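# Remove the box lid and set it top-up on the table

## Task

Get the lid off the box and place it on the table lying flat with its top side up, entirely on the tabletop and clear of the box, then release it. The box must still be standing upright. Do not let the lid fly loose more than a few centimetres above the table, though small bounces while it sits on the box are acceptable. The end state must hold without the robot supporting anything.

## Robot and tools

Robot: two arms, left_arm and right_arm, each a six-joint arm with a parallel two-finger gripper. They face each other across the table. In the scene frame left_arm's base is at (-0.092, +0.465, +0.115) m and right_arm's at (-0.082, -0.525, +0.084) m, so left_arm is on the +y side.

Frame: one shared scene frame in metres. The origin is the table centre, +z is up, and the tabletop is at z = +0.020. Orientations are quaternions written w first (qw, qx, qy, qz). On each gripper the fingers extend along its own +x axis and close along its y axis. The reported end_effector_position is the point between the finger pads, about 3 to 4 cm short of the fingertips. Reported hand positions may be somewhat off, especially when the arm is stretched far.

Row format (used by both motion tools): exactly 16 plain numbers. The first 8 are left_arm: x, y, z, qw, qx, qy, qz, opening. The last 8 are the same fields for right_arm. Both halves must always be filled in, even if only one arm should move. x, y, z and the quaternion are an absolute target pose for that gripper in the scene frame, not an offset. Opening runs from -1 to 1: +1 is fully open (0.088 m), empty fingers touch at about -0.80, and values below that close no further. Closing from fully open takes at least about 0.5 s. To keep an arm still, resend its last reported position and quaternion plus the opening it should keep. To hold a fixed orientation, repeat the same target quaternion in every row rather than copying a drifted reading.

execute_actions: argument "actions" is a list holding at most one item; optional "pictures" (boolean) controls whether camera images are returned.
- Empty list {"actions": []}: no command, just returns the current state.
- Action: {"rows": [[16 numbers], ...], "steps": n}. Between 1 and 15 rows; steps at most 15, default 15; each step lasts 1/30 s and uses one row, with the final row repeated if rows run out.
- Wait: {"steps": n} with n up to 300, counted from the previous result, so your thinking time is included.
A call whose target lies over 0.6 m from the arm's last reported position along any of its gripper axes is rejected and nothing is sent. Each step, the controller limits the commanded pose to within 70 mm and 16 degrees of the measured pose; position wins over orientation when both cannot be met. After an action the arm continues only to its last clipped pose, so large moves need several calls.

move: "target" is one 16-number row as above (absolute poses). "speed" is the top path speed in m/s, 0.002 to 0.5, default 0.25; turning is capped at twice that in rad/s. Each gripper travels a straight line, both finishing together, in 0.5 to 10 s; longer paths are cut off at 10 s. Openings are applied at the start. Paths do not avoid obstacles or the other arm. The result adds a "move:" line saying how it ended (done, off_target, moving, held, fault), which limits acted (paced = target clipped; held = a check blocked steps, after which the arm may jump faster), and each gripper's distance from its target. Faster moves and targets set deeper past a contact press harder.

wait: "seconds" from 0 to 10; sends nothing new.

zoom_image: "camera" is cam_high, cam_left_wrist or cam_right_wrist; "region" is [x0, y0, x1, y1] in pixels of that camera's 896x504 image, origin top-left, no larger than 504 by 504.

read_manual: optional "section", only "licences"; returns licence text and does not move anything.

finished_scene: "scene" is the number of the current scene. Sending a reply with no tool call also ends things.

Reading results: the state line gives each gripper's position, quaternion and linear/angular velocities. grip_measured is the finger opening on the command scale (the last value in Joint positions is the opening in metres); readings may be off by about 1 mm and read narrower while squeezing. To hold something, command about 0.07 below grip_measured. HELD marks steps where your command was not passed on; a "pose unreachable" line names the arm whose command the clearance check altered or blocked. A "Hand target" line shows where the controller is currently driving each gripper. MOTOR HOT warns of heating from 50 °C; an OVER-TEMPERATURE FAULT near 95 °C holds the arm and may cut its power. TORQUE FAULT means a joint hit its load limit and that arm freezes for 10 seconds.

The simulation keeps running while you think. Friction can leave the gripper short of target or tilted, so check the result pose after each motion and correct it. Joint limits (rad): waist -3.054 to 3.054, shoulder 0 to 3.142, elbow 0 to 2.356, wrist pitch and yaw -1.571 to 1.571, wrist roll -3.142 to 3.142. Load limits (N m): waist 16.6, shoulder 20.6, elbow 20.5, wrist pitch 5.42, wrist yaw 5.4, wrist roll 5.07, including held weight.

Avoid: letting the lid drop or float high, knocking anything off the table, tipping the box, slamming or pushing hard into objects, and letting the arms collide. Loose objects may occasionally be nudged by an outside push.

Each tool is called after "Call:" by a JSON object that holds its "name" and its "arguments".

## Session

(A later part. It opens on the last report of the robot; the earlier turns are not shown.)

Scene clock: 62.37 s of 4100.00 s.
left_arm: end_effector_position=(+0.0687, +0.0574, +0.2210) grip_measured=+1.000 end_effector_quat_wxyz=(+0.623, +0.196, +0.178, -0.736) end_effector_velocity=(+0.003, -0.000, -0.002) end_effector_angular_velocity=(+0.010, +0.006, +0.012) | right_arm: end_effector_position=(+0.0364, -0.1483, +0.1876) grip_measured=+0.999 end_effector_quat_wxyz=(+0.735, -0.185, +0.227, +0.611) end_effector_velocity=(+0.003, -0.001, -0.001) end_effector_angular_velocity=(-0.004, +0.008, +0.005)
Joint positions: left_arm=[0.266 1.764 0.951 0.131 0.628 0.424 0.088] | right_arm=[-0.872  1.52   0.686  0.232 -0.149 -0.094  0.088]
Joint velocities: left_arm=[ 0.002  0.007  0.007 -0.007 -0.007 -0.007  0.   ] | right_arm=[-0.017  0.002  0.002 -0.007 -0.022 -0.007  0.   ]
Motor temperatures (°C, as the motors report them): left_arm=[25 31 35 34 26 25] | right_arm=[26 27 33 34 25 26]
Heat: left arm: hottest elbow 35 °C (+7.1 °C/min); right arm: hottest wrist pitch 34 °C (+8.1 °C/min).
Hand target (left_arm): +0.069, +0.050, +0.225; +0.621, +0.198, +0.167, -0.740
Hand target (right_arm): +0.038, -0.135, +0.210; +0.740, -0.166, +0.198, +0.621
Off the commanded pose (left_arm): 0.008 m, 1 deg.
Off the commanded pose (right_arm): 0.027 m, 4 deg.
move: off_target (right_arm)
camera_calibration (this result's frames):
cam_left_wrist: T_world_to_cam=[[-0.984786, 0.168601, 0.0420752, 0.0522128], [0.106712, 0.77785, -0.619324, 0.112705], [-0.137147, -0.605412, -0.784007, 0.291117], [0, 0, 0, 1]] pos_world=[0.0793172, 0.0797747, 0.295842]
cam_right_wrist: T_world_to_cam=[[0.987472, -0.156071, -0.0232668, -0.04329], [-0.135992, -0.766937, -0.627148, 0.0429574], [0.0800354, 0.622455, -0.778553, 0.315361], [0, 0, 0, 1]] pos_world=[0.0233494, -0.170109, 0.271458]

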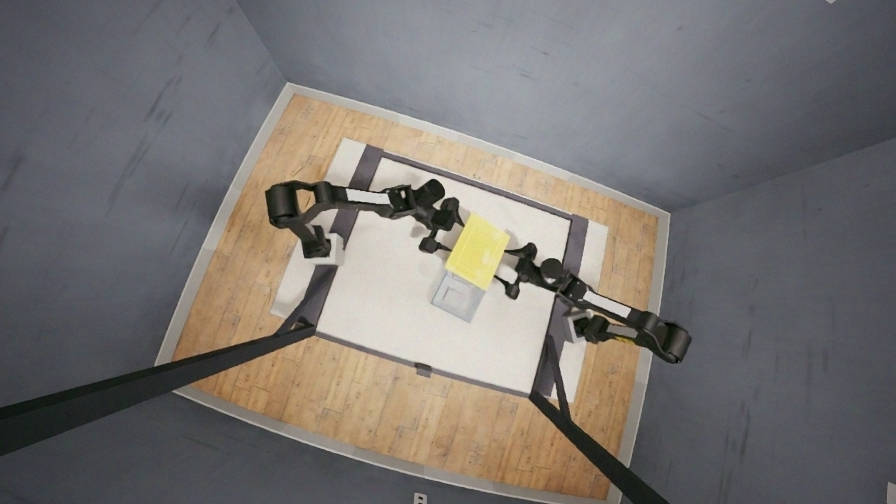

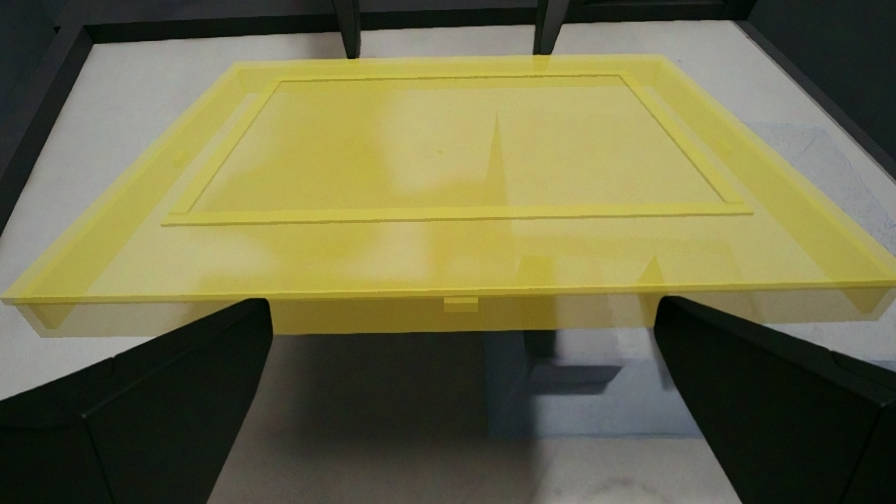

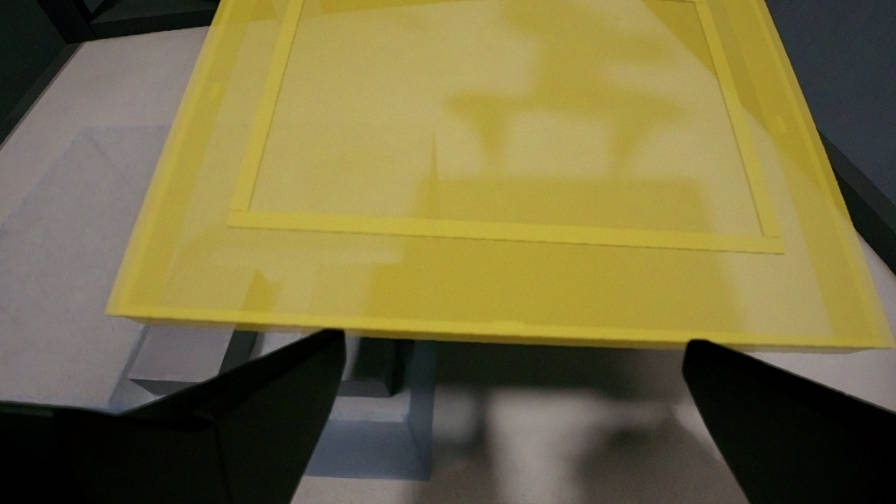

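Call:
{"name": "move", "arguments": {"target": [0.129,0.051,0.212,0.621,0.198,0.166,-0.74,1,0.099,-0.136,0.215,0.74,-0.166,0.198,0.621,1], "speed": 0.03}}

Call:
{"name": "move", "arguments": {"target": [0.185,0.051,0.21,0.621,0.198,0.166,-0.74,1,0.155,-0.136,0.21,0.74,-0.166,0.198,0.621,1], "speed": 0.03}}

Scene clock: 66.17 s of 4100.00 s.
left_arm: end_effector_position=(+0.1259, +0.0520, +0.2132) grip_measured=+1.000 end_effector_quat_wxyz=(+0.622, +0.197, +0.167, -0.740) end_effector_velocity=(+0.001, -0.001, +0.000) end_effector_angular_velocity=(+0.006, +0.004, +0.007) | right_arm: end_effector_position=(+0.0972, -0.1380, +0.2137) grip_measured=+0.999 end_effector_quat_wxyz=(+0.741, -0.165, +0.199, +0.620) end_effector_velocity=(-0.001, -0.001, -0.003) end_effector_angular_velocity=(-0.014, +0.015, +0.015)
Joint positions: left_arm=[0.389 1.913 1.116 0.064 0.728 0.536 0.088] | right_arm=[-1.055  1.596  0.828  0.213 -0.316 -0.187  0.088]
Joint velocities: left_arm=[-0.002  0.002  0.007 -0.007 -0.007 -0.007  0.   ] | right_arm=[-0.007  0.007  0.007 -0.022 -0.022 -0.007 -0.   ]
Motor temperatures (°C, as the motors report them): left_arm=[25 31 35 34 26 25] | right_arm=[26 27 33 34 25 26]
Heat: left arm: hottest elbow 35 °C (+7.1 °C/min); right arm: hottest wrist pitch 34 °C (+8.1 °C/min).
Hand target (left_arm): +0.129, +0.050, +0.212; +0.621, +0.198, +0.166, -0.740
Hand target (right_arm): +0.099, -0.136, +0.215; +0.740, -0.166, +0.198, +0.621
Off the commanded pose (left_arm): 0.003 m, 0 deg.
Off the commanded pose (right_arm): 0.003 m, 0 deg.
move: done
camera_calibration (this result's frames):
cam_left_wrist: T_world_to_cam=[[-0.983498, 0.179056, 0.025885, 0.112499], [0.123127, 0.767286, -0.629374, 0.106616], [-0.132554, -0.615801, -0.776671, 0.287955], [0, 0, 0, 1]] pos_world=[0.135685, 0.0753742, 0.287835]
cam_right_wrist: T_world_to_cam=[[0.988948, -0.14728, -0.0170432, -0.101438], [-0.119402, -0.723014, -0.680436, 0.0913097], [0.087892, 0.674951, -0.732609, 0.321114], [0, 0, 0, 1]] pos_world=[0.0829958, -0.165658, 0.295653]

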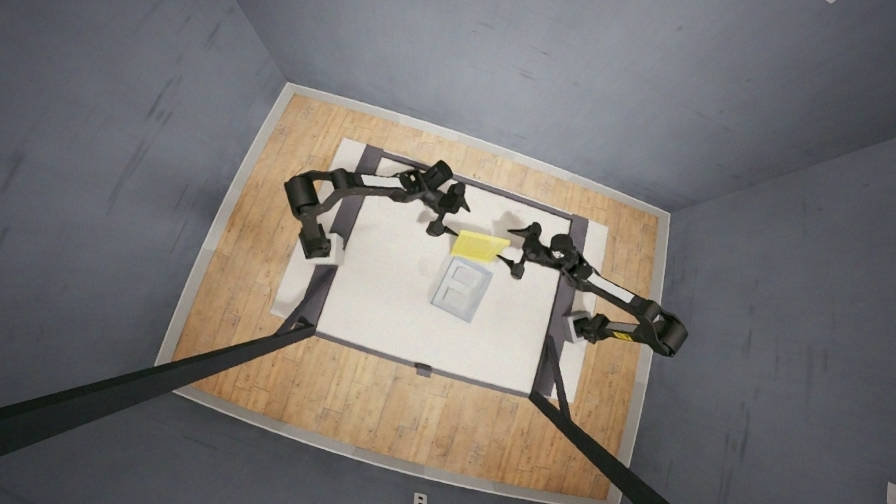

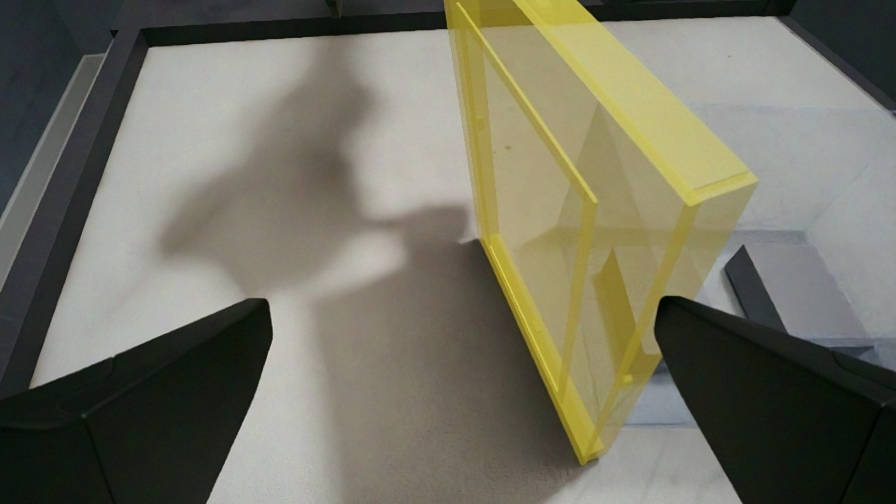

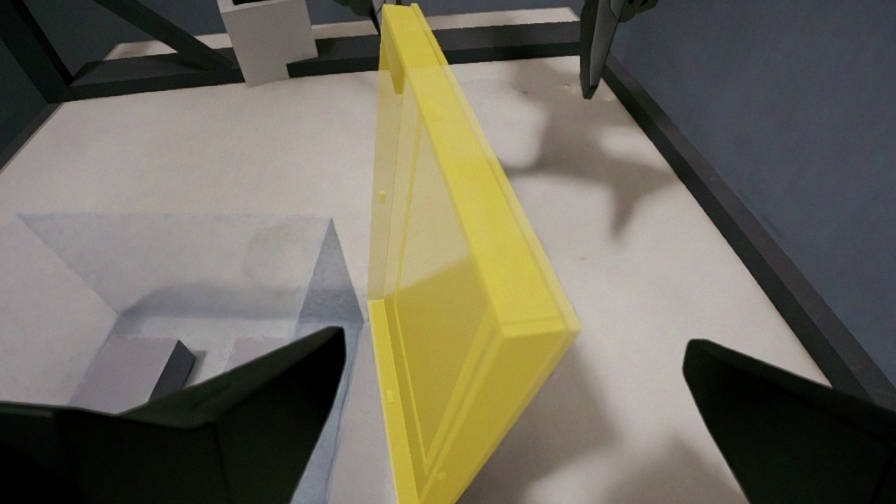

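Scene clock: 68.47 s of 4100.00 s.
left_arm: end_effector_position=(+0.1819, +0.0513, +0.2124) grip_measured=+1.000 end_effector_quat_wxyz=(+0.622, +0.197, +0.166, -0.740) end_effector_velocity=(-0.002, -0.001, -0.004) end_effector_angular_velocity=(+0.015, +0.038, +0.003) | right_arm: end_effector_position=(+0.1527, -0.1377, +0.2093) grip_measured=+0.999 end_effector_quat_wxyz=(+0.741, -0.165, +0.199, +0.620) end_effector_velocity=(+0.002, -0.001, +0.001) end_effector_angular_velocity=(-0.000, -0.002, +0.002)
Joint positions: left_arm=[ 0.492  2.047  1.326 -0.078  0.802  0.636  0.088] | right_arm=[-1.197  1.723  0.956  0.183 -0.436 -0.269  0.088]
Joint velocities: left_arm=[-0.002  0.012  0.012 -0.022  0.007 -0.022  0.   ] | right_arm=[-0.007  0.002  0.007 -0.007 -0.007 -0.007  0.   ]
Motor temperatures (°C, as the motors report them): left_arm=[25 31 35 34 26 25] | right_arm=[26 27 33 34 25 26]
Heat: left arm: hottest elbow 35 °C (+7.1 °C/min); right arm: hottest wrist pitch 34 °C (+8.1 °C/min).
Hand target (left_arm): +0.185, +0.051, +0.210; +0.621, +0.198, +0.166, -0.740
Hand target (right_arm): +0.155, -0.136, +0.210; +0.740, -0.165, +0.198, +0.621
Off the commanded pose (left_arm): 0.004 m, 0 deg.
Off the commanded pose (right_arm): 0.003 m, 0 deg.
move: done
camera_calibration (this result's frames):
cam_left_wrist: T_world_to_cam=[[-0.983446, 0.179623, 0.0238781, 0.168113], [0.124688, 0.766436, -0.630102, 0.0996414], [-0.131482, -0.616694, -0.776145, 0.294087], [0, 0, 0, 1]] pos_world=[0.191573, 0.0747956, 0.287024]
cam_right_wrist: T_world_to_cam=[[0.988925, -0.147392, -0.0173938, -0.156249], [-0.119677, -0.722632, -0.680794, 0.0952987], [0.0877739, 0.675336, -0.732269, 0.312793], [0, 0, 0, 1]] pos_world=[0.138469, -0.165404, 0.29121]

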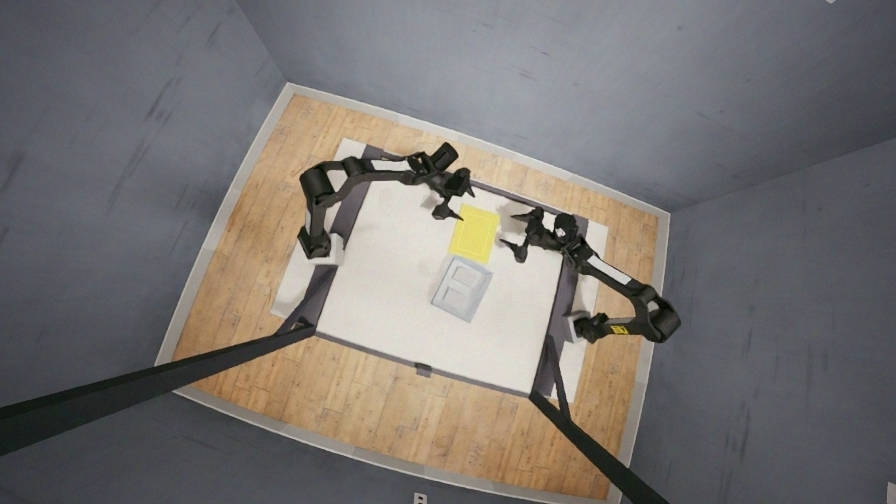

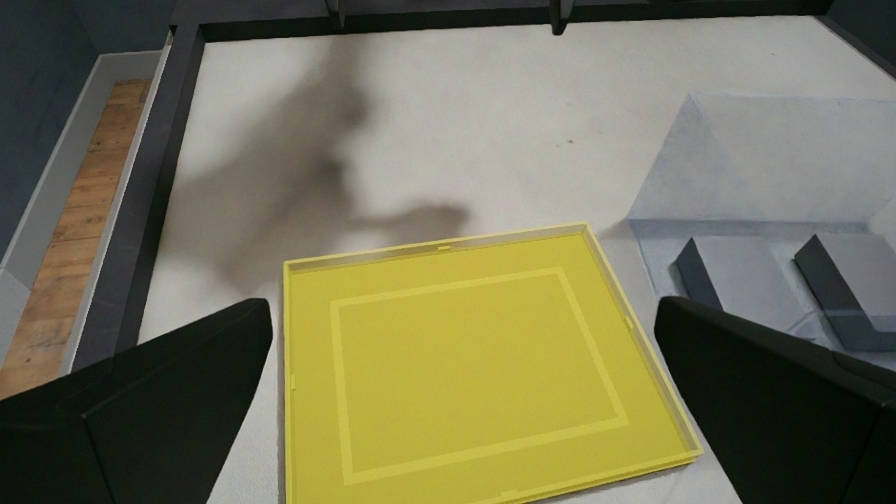

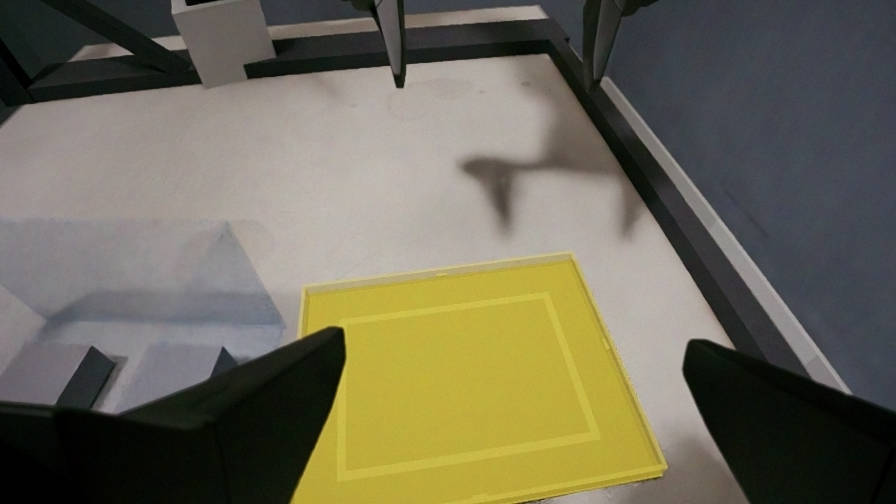

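Call:
{"name": "move", "arguments": {"target": [0.15,0.15,0.2,0.5,0.5,0,0,1,0.15,-0.19,0.06,0.683,-0.183,0.183,0.683,1], "speed": 0.002}}

Call:
{"name": "move", "arguments": {"target": [0.15,0.15,0.2,0.561,0.43,0.43,-0.561,1,0.15,-0.2,0.15,0.683,-0.183,0.183,0.683,1]}}

Call:
{"name": "move", "arguments": {"target": [0.15,0.15,0.2,0.561,0.43,0.43,-0.561,1,0.15,-0.19,0.048,0.683,-0.183,0.183,0.683,1], "speed": 0.1}}

Call:
{"name": "move", "arguments": {"target": [0.15,0.15,0.2,0.561,0.43,0.43,-0.561,1,0.155,-0.06,0.046,0.683,-0.183,0.183,0.683,1], "speed": 0.06}}

Scene clock: 81.43 s of 4100.00 s.
left_arm: end_effector_position=(+0.1846, +0.0521, +0.2115) grip_measured=+1.000 end_effector_quat_wxyz=(+0.631, +0.209, +0.165, -0.729) end_effector_velocity=(-0.001, +0.001, +0.001) end_effector_angular_velocity=(+0.006, +0.004, +0.006) | right_arm: end_effector_position=(+0.1533, -0.1375, +0.2099) grip_measured=+0.999 end_effector_quat_wxyz=(+0.742, -0.164, +0.197, +0.620) end_effector_velocity=(+0.002, -0.001, +0.001) end_effector_angular_velocity=(-0.000, -0.027, +0.002)
Joint positions: left_arm=[ 0.488  2.038  1.316 -0.068  0.764  0.637  0.088] | right_arm=[-1.198  1.724  0.955  0.19  -0.437 -0.269  0.088]
Joint velocities: left_arm=[-0.002 -0.007 -0.002 -0.007 -0.007 -0.007  0.   ] | right_arm=[-0.002 -0.002 -0.002  0.007  0.007 -0.022 -0.   ]
Motor temperatures (°C, as the motors report them): left_arm=[25 34 35 33 27 25] | right_arm=[26 28 32 33 25 26]
Heat: left arm: hottest elbow 35 °C (+5.1 °C/min); right arm: hottest wrist pitch 33 °C (+6.1 °C/min).
Hand target (left_arm): +0.181, +0.053, +0.212; +0.630, +0.212, +0.163, -0.729
Hand target (right_arm): +0.153, -0.139, +0.206; +0.740, -0.165, +0.199, +0.621
Off the commanded pose (left_arm): 0.104 m, 107 deg.
Off the commanded pose (right_arm): 0.159 m, 10 deg.
move: off_target (left_arm, right_arm; path cut at 10 s)
camera_calibration (this result's frames):
cam_left_wrist: T_world_to_cam=[[-0.987658, 0.156626, 0.000471942, 0.177536], [0.123048, 0.777777, -0.616378, 0.0949112], [-0.0969078, -0.608713, -0.78745, 0.289822], [0, 0, 0, 1]] pos_world=[0.191752, 0.074792, 0.286638]
cam_right_wrist: T_world_to_cam=[[0.989022, -0.147, -0.0150424, -0.157261], [-0.117355, -0.719528, -0.684476, 0.0968182], [0.0897945, 0.678727, -0.72888, 0.312444], [0, 0, 0, 1]] pos_world=[0.138841, -0.165518, 0.291639]

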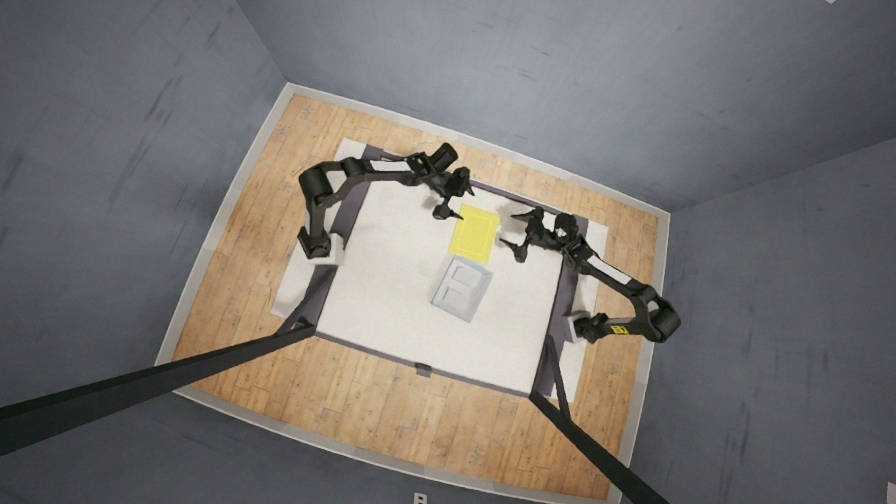

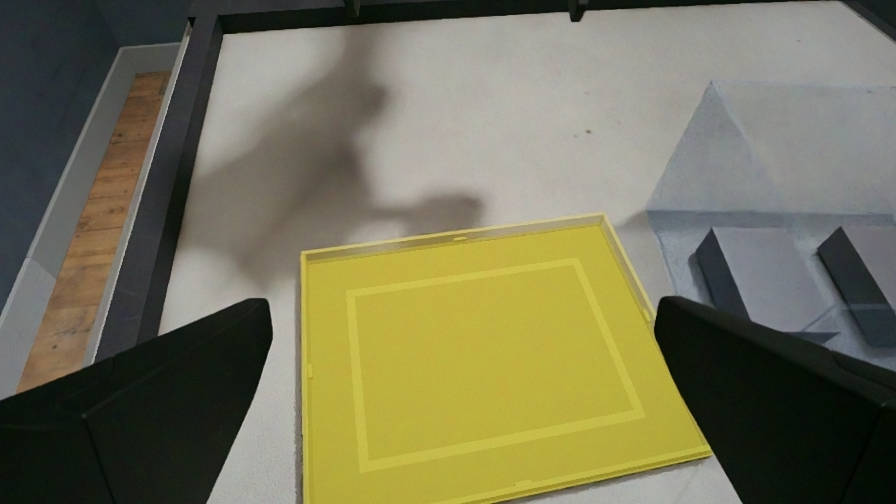

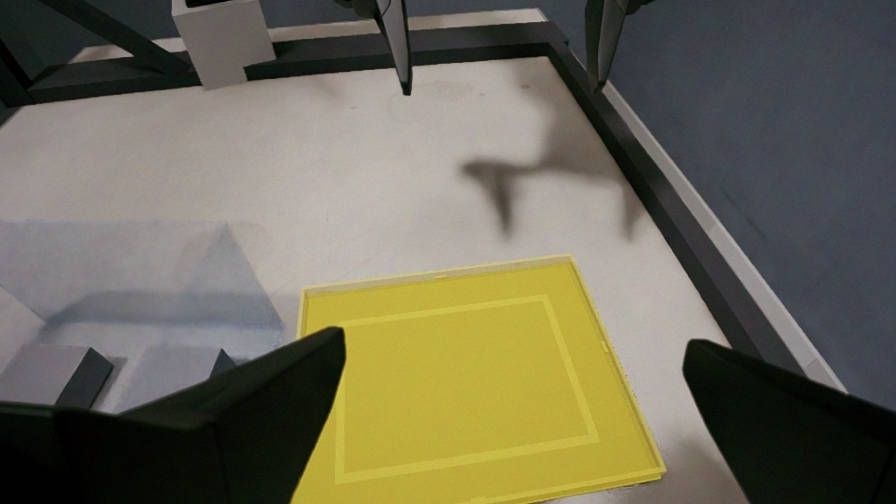

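Scene clock: 83.53 s of 4100.00 s.
left_arm: end_effector_position=(+0.1503, +0.1528, +0.1950) grip_measured=+1.000 end_effector_quat_wxyz=(+0.557, +0.431, +0.434, -0.562) end_effector_velocity=(-0.001, +0.004, +0.000) end_effector_angular_velocity=(+0.027, -0.003, +0.009) | right_arm: end_effector_position=(+0.1501, -0.1986, +0.1547) grip_measured=+0.999 end_effector_quat_wxyz=(+0.685, -0.183, +0.180, +0.682) end_effector_velocity=(-0.001, -0.003, -0.002) end_effector_angular_velocity=(-0.004, -0.007, +0.009)
Joint positions: left_arm=[ 0.413  1.917  1.439 -0.905  0.174  0.712  0.088] | right_arm=[-1.38   1.756  0.759  0.278 -0.72  -0.53   0.088]
Joint velocities: left_arm=[-0.002 -0.002  0.002 -0.022 -0.022 -0.007  0.   ] | right_arm=[-0.007 -0.002 -0.007 -0.007 -0.007 -0.022  0.   ]
Motor temperatures (°C, as the motors report them): left_arm=[25 34 35 33 27 25] | right_arm=[26 28 32 33 25 26]
Heat: left arm: hottest elbow 35 °C (+5.1 °C/min); right arm: hottest wrist pitch 33 °C (+5.1 °C/min).
Hand target (left_arm): +0.151, +0.150, +0.200; +0.562, +0.431, +0.429, -0.560
Hand target (right_arm): +0.149, -0.200, +0.151; +0.683, -0.182, +0.183, +0.683
Off the commanded pose (left_arm): 0.006 m, 1 deg.
Off the commanded pose (right_arm): 0.005 m, 0 deg.
move: done
camera_calibration (this result's frames):
cam_left_wrist: T_world_to_cam=[[-0.999548, -0.00835107, 0.0288957, 0.149413], [-0.00506278, 0.993689, 0.112054, -0.145053], [-0.0296491, 0.111857, -0.993282, 0.254716], [0, 0, 0, 1]] pos_world=[0.156163, 0.116893, 0.264941]
cam_right_wrist: T_world_to_cam=[[0.999606, 0.0263686, -0.00962611, -0.13196], [0.0126441, -0.729121, -0.684268, -0.00680182], [-0.0250618, 0.683877, -0.729167, 0.33232], [0, 0, 0, 1]] pos_world=[0.140322, -0.228746, 0.236393]

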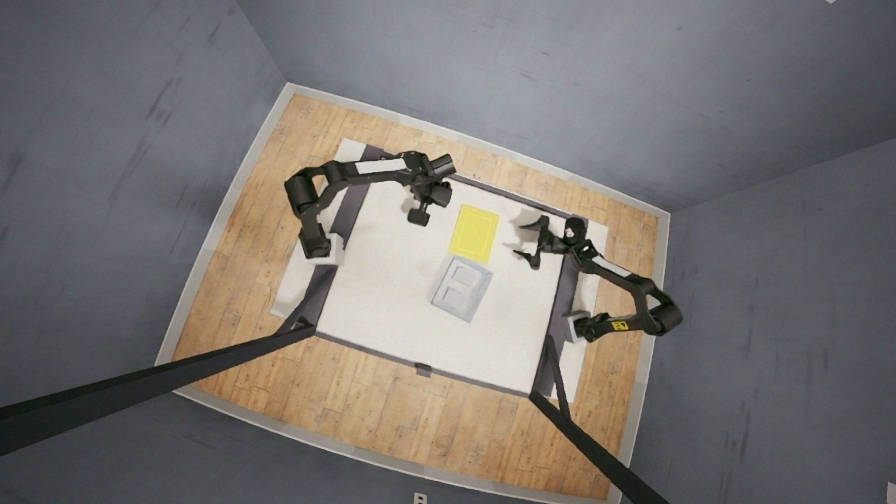

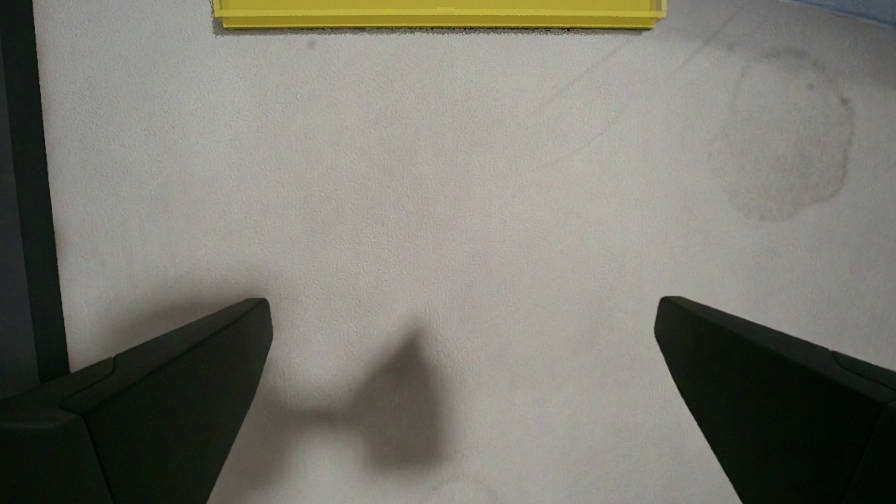

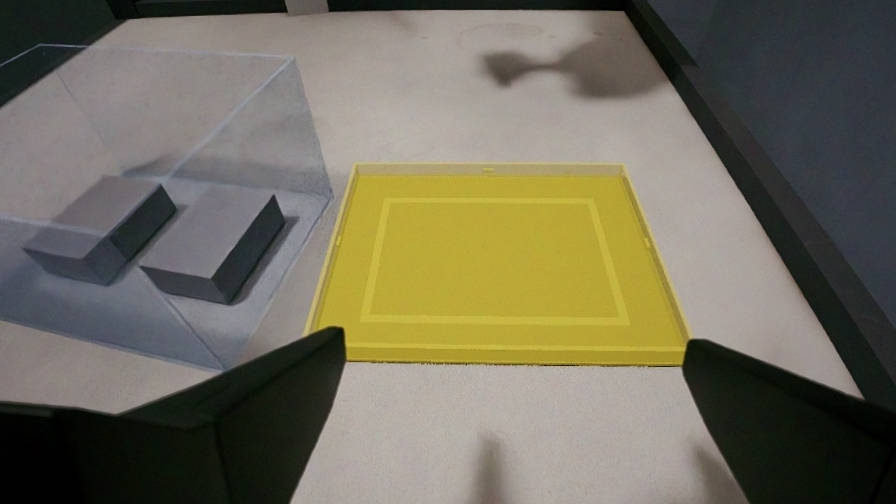

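Scene clock: 85.07 s of 4100.00 s.
left_arm: end_effector_position=(+0.1493, +0.1526, +0.1949) grip_measured=+1.000 end_effector_quat_wxyz=(+0.556, +0.431, +0.435, -0.562) end_effector_velocity=(-0.000, +0.000, -0.003) end_effector_angular_velocity=(+0.007, -0.006, -0.008) | right_arm: end_effector_position=(+0.1488, -0.1920, +0.0505) grip_measured=+0.999 end_effector_quat_wxyz=(+0.682, -0.183, +0.182, +0.684) end_effector_velocity=(-0.002, -0.002, -0.005) end_effector_angular_velocity=(+0.002, -0.001, +0.007)
Joint positions: left_arm=[ 0.411  1.917  1.439 -0.908  0.174  0.709  0.088] | right_arm=[-1.362  2.165  0.713  0.731 -0.712 -0.521  0.088]
Joint velocities: left_arm=[-0.002  0.002 -0.007  0.007 -0.007  0.007  0.   ] | right_arm=[-0.002  0.017 -0.007  0.022 -0.007 -0.007 -0.   ]
Motor temperatures (°C, as the motors report them): left_arm=[25 35 35 33 27 25] | right_arm=[26 28 31 33 25 26]
Heat: left arm: hottest shoulder 35 °C (+5.0 °C/min); right arm: hottest wrist pitch 33 °C (+5.0 °C/min).
Hand target (left_arm): +0.150, +0.150, +0.200; +0.561, +0.430, +0.430, -0.561
Hand target (right_arm): +0.149, -0.191, +0.049; +0.683, -0.183, +0.183, +0.683
Off the commanded pose (left_arm): 0.006 m, 1 deg.
Off the commanded pose (right_arm): 0.003 m, 0 deg.
move: done
camera_calibration (this result's frames):
cam_left_wrist: T_world_to_cam=[[-0.999479, -0.0086985, 0.0310691, 0.147996], [-0.00510921, 0.993492, 0.113789, -0.145159], [-0.0318567, 0.113571, -0.993019, 0.254633], [0, 0, 0, 1]] pos_world=[0.155289, 0.116583, 0.264774]
cam_right_wrist: T_world_to_cam=[[0.999351, 0.0331857, -0.0140454, -0.130198], [0.0147369, -0.732049, -0.681092, -0.0742921], [-0.0328844, 0.680443, -0.732063, 0.252452], [0, 0, 0, 1]] pos_world=[0.13951, -0.221844, 0.132382]

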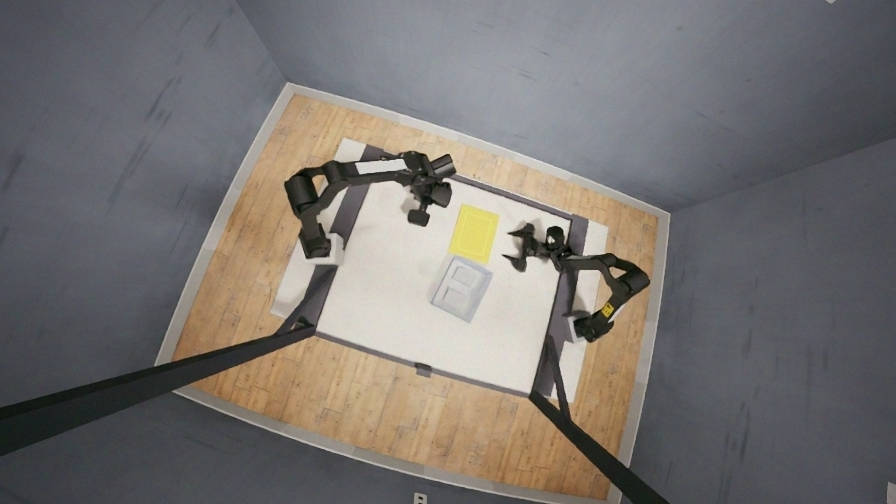

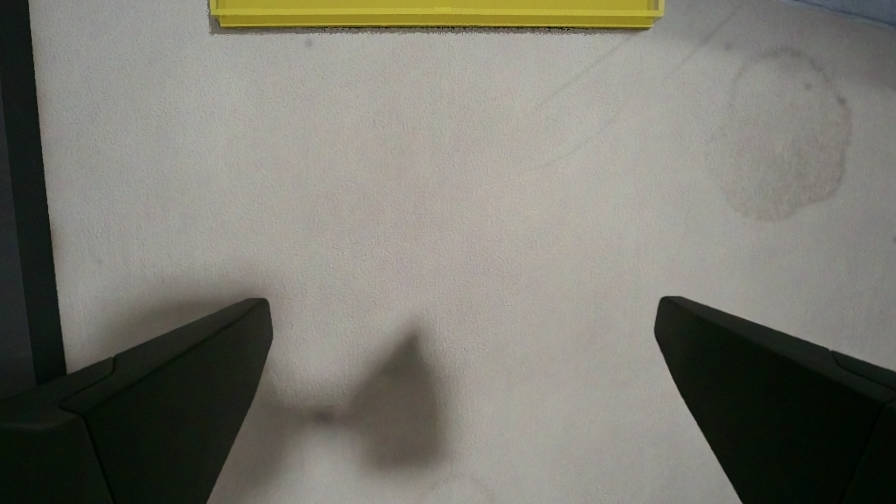

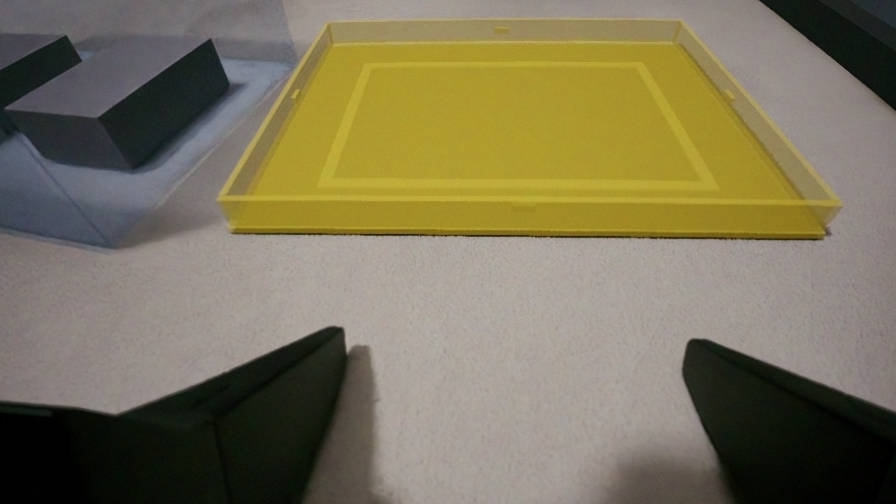

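Scene clock: 87.67 s of 4100.00 s.
left_arm: end_effector_position=(+0.1492, +0.1526, +0.1949) grip_measured=+1.000 end_effector_quat_wxyz=(+0.556, +0.431, +0.435, -0.562) end_effector_velocity=(-0.004, +0.001, -0.001) end_effector_angular_velocity=(+0.004, +0.015, +0.003) | right_arm: end_effector_position=(+0.1579, -0.0615, +0.0523) grip_measured=+0.999 end_effector_quat_wxyz=(+0.684, -0.182, +0.175, +0.685) end_effector_velocity=(+0.000, -0.000, -0.003) end_effector_angular_velocity=(-0.011, +0.007, +0.007)
Joint positions: left_arm=[ 0.411  1.917  1.439 -0.908  0.174  0.709  0.088] | right_arm=[-1.136  2.373  1.17   0.599 -0.535 -0.349  0.088]
Joint velocities: left_arm=[-0.002 -0.002 -0.007 -0.007  0.007 -0.007  0.   ] | right_arm=[-0.002  0.007  0.012 -0.022 -0.007 -0.007 -0.   ]
Motor temperatures (°C, as the motors report them): left_arm=[25 35 35 32 27 25] | right_arm=[26 29 31 32 25 26]
Heat: left arm: hottest shoulder 35 °C (+5.0 °C/min); right arm: hottest wrist pitch 32 °C (+4.0 °C/min).
Hand target (left_arm): +0.150, +0.150, +0.200; +0.561, +0.430, +0.430, -0.561
Hand target (right_arm): +0.156, -0.061, +0.045; +0.683, -0.184, +0.183, +0.683
Off the commanded pose (left_arm): 0.006 m, 1 deg.
Off the commanded pose (right_arm): 0.007 m, 1 deg.
move: done
camera_calibration (this result's frames):
cam_left_wrist: T_world_to_cam=[[-0.999465, -0.00907664, 0.0314146, 0.147932], [-0.00543642, 0.993457, 0.114079, -0.14522], [-0.0322445, 0.113847, -0.992975, 0.254616], [0, 0, 0, 1]] pos_world=[0.155273, 0.116625, 0.264747]
cam_right_wrist: T_world_to_cam=[[0.999404, 0.0341558, -0.00496797, -0.144024], [0.0212952, -0.723466, -0.690031, 0.0223256], [-0.0271627, 0.689514, -0.723763, 0.164422], [0, 0, 0, 1]] pos_world=[0.147929, -0.0923005, 0.133693]

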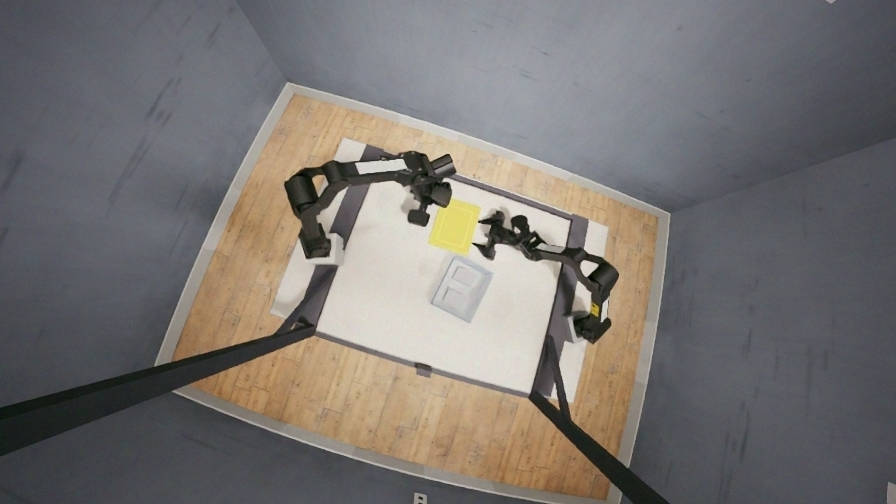

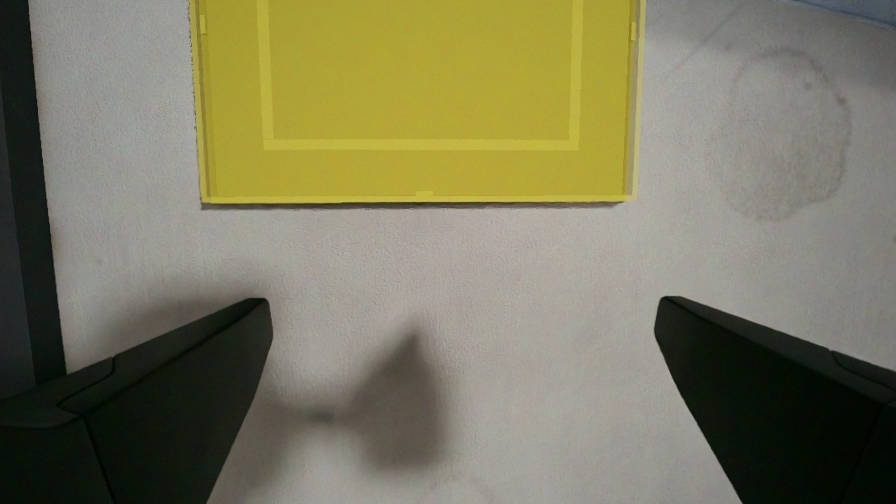

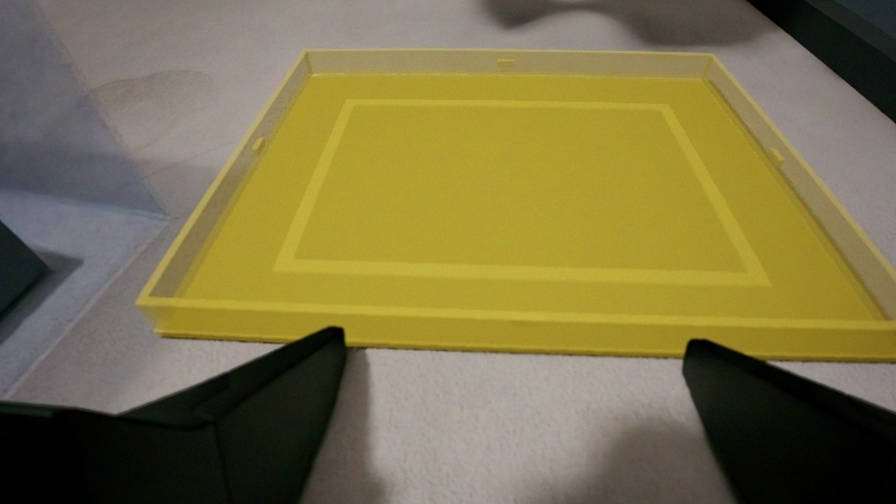

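Call:
{"name": "move", "arguments": {"target": [0.15,-0.03,0.11,0.707,0,0.707,0,0,0.1,-0.27,0.15,0.683,-0.183,0.183,0.683,1], "speed": 0.2}}

Call:
{"name": "move", "arguments": {"target": [0.15,-0.03,0.066,0.707,0,0.707,0,0,0.1,-0.27,0.15,0.683,-0.183,0.183,0.683,1], "speed": 0.03}}

Scene clock: 93.67 s of 4100.00 s.
left_arm: end_effector_position=(+0.1494, -0.0274, +0.1154) grip_measured=+0.003 end_effector_quat_wxyz=(+0.738, -0.063, +0.668, -0.068) end_effector_velocity=(+0.002, +0.001, -0.001) end_effector_angular_velocity=(+0.005, -0.016, +0.024) | right_arm: end_effector_position=(+0.1005, -0.2670, +0.1503) grip_measured=+0.999 end_effector_quat_wxyz=(+0.684, -0.182, +0.184, +0.682) end_effector_velocity=(-0.003, -0.004, -0.001) end_effector_angular_velocity=(-0.006, +0.011, +0.002)
Joint positions: left_arm=[ 0.141  2.642  2.338 -1.057 -0.007 -1.109  0.039] | right_arm=[-1.471  1.476  0.457  0.232 -0.787 -0.615  0.088]
Joint velocities: left_arm=[-0.002 -0.002 -0.007  0.007 -0.022 -0.022  0.   ] | right_arm=[-0.007 -0.012 -0.007 -0.022 -0.007 -0.007 -0.   ]
Motor temperatures (°C, as the motors report them): left_arm=[25 35 35 32 26 25] | right_arm=[26 29 30 32 25 26]
Heat: left arm: hottest shoulder 35 °C (+4.0 °C/min); right arm: hottest wrist pitch 32 °C (+3.0 °C/min).
Hand target (left_arm): +0.148, -0.029, +0.109; +0.736, -0.065, +0.670, -0.065
Hand target (right_arm): +0.099, -0.269, +0.151; +0.684, -0.182, +0.183, +0.683
Off the commanded pose (left_arm): 0.006 m, 12 deg.
Off the commanded pose (right_arm): 0.003 m, 0 deg.
joint sent to its limit (left arm) — the command would take joint 3 (elbow) past its upper limit, so that joint was sent only as far as its limit.
move: off_target (left_arm)
camera_calibration (this result's frames):
cam_left_wrist: T_world_to_cam=[[-0.000662014, -0.979006, 0.203831, -0.0467419], [-0.963857, 0.0549296, 0.260698, 0.143266], [-0.266421, -0.196291, -0.943658, 0.216964], [0, 0, 0, 1]] pos_world=[0.195861, -0.0110419, 0.176918]
cam_right_wrist: T_world_to_cam=[[0.999511, 0.0263237, -0.0168786, -0.0794644], [0.00778099, -0.732157, -0.681091, -0.0598276], [-0.0302866, 0.680627, -0.732004, 0.374723], [0, 0, 0, 1]] pos_world=[0.0912402, -0.296758, 0.232209]

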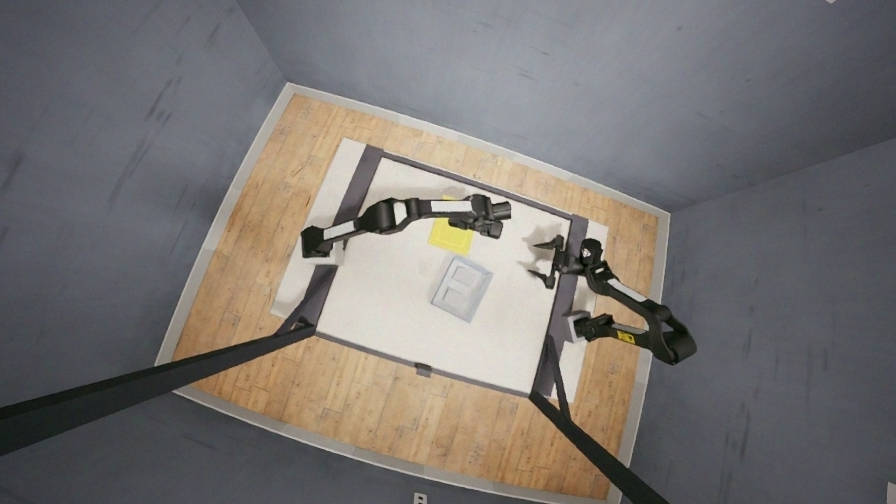

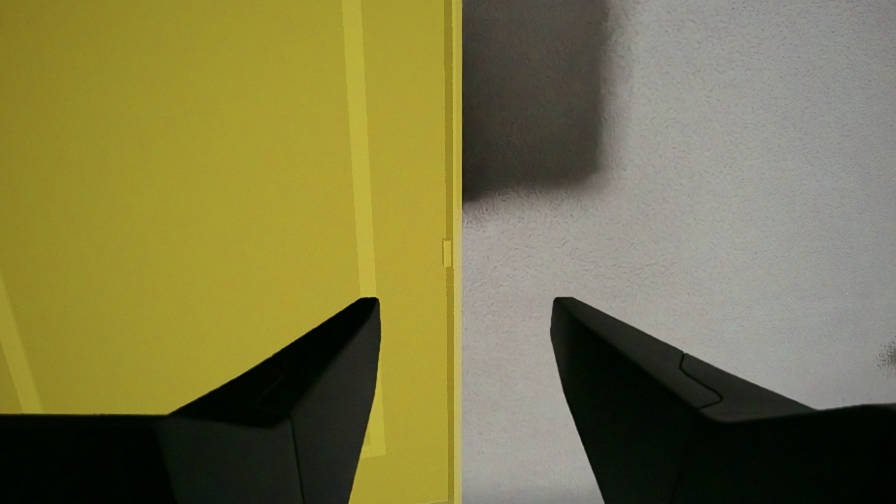

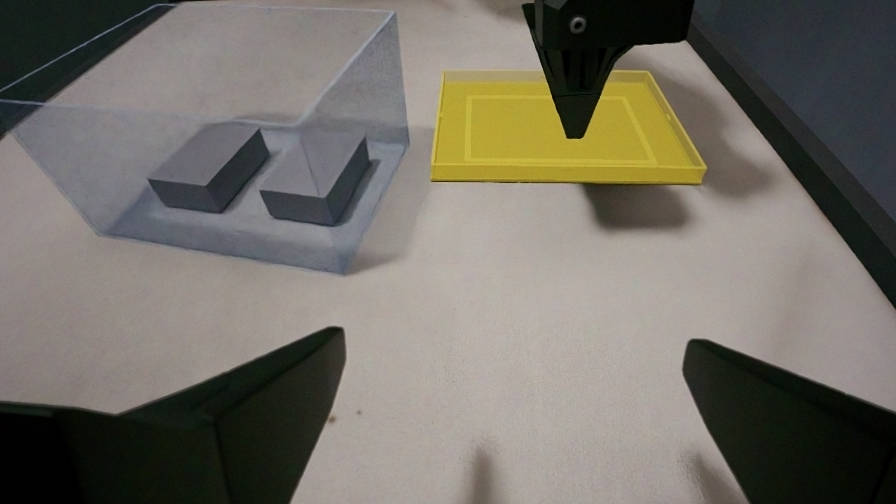

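Scene clock: 97.40 s of 4100.00 s.
left_arm: end_effector_position=(+0.1498, -0.0289, +0.0749) grip_measured=+0.003 end_effector_quat_wxyz=(+0.734, -0.055, +0.674, -0.059) end_effector_velocity=(-0.003, +0.006, -0.005) end_effector_angular_velocity=(+0.032, +0.006, -0.008) | right_arm: end_effector_position=(+0.1010, -0.2689, +0.1495) grip_measured=+0.999 end_effector_quat_wxyz=(+0.684, -0.183, +0.184, +0.682) end_effector_velocity=(+0.000, -0.002, -0.002) end_effector_angular_velocity=(-0.008, -0.003, -0.004)
Joint positions: left_arm=[ 0.141  2.723  2.34  -1.005 -0.005 -1.109  0.039] | right_arm=[-1.479  1.476  0.457  0.223 -0.791 -0.627  0.088]
Joint velocities: left_arm=[-0.002  0.007 -0.002 -0.022 -0.007  0.007 -0.   ] | right_arm=[-0.002 -0.002 -0.002 -0.007  0.007 -0.007  0.   ]
Motor temperatures (°C, as the motors report them): left_arm=[25 36 35 31 26 25] | right_arm=[26 29 30 31 25 26]
Heat: left arm: hottest shoulder 36 °C (+5.1 °C/min); right arm: hottest wrist pitch 31 °C (+2.0 °C/min).
Hand target (left_arm): +0.149, -0.029, +0.066; +0.732, -0.054, +0.677, -0.055
Hand target (right_arm): +0.100, -0.270, +0.150; +0.683, -0.183, +0.183, +0.683
Off the commanded pose (left_arm): 0.009 m, 10 deg.
Off the commanded pose (right_arm): 0.002 m, 0 deg.
joint sent to its limit (left arm) — the command would take joint 3 (elbow) past its upper limit, so that joint was sent only as far as its limit.
move: off_target (left_arm)
camera_calibration (this result's frames):
cam_left_wrist: T_world_to_cam=[[0.00164205, -0.983652, 0.180075, -0.0386506], [-0.96011, 0.0488013, 0.275331, 0.152469], [-0.279617, -0.173344, -0.944334, 0.181252], [0, 0, 0, 1]] pos_world=[0.197132, -0.0140405, 0.136143]
cam_right_wrist: T_world_to_cam=[[0.999494, 0.027521, -0.0159412, -0.0797642], [0.00938185, -0.734047, -0.679033, -0.0627118], [-0.0303893, 0.67854, -0.733934, 0.375153], [0, 0, 0, 1]] pos_world=[0.0917128, -0.298395, 0.231483]

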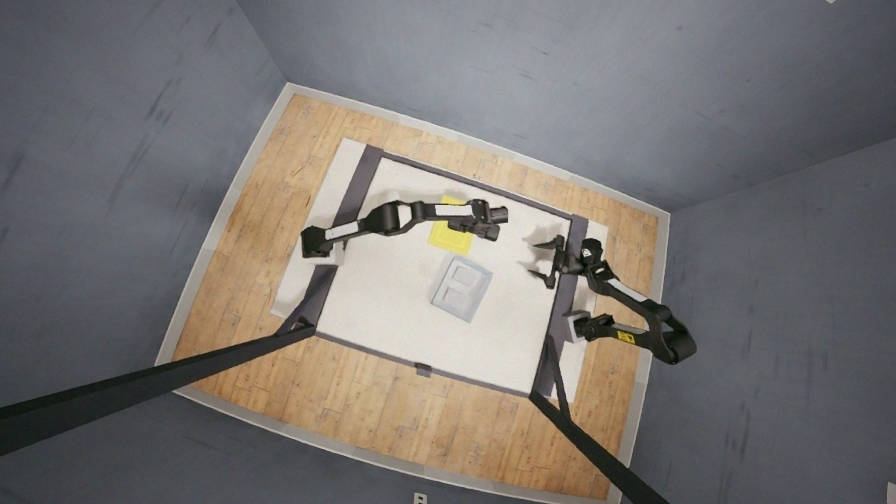

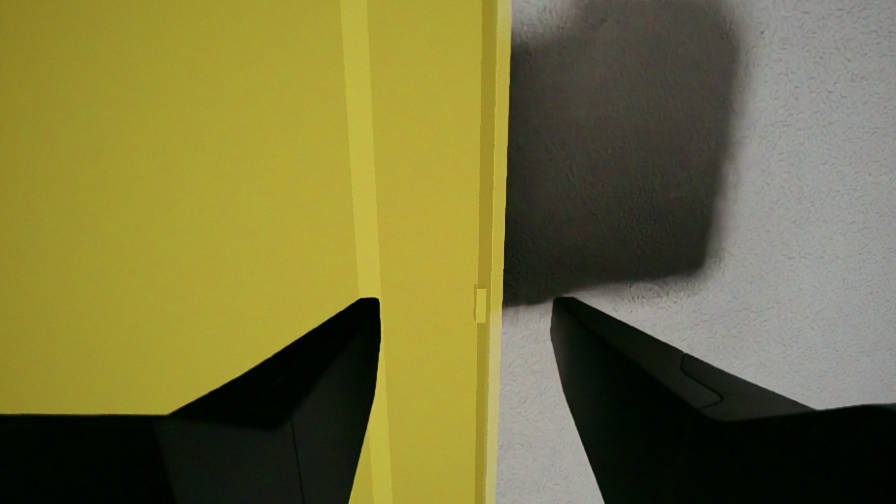

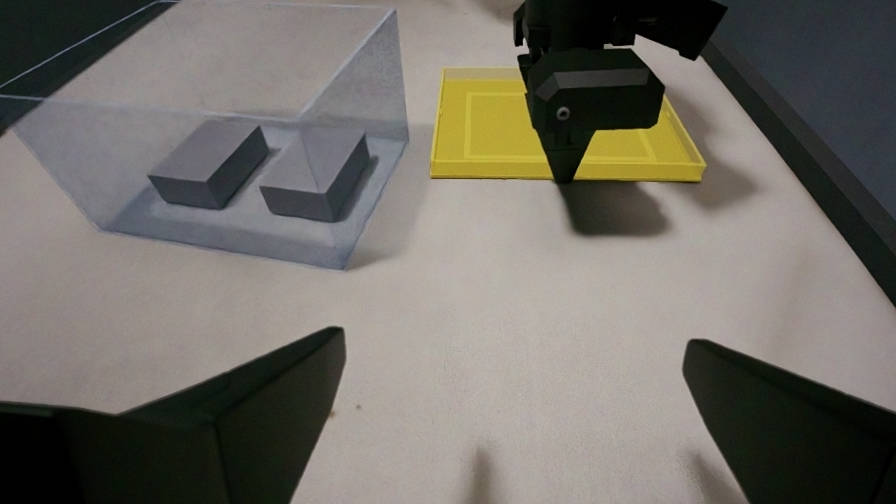

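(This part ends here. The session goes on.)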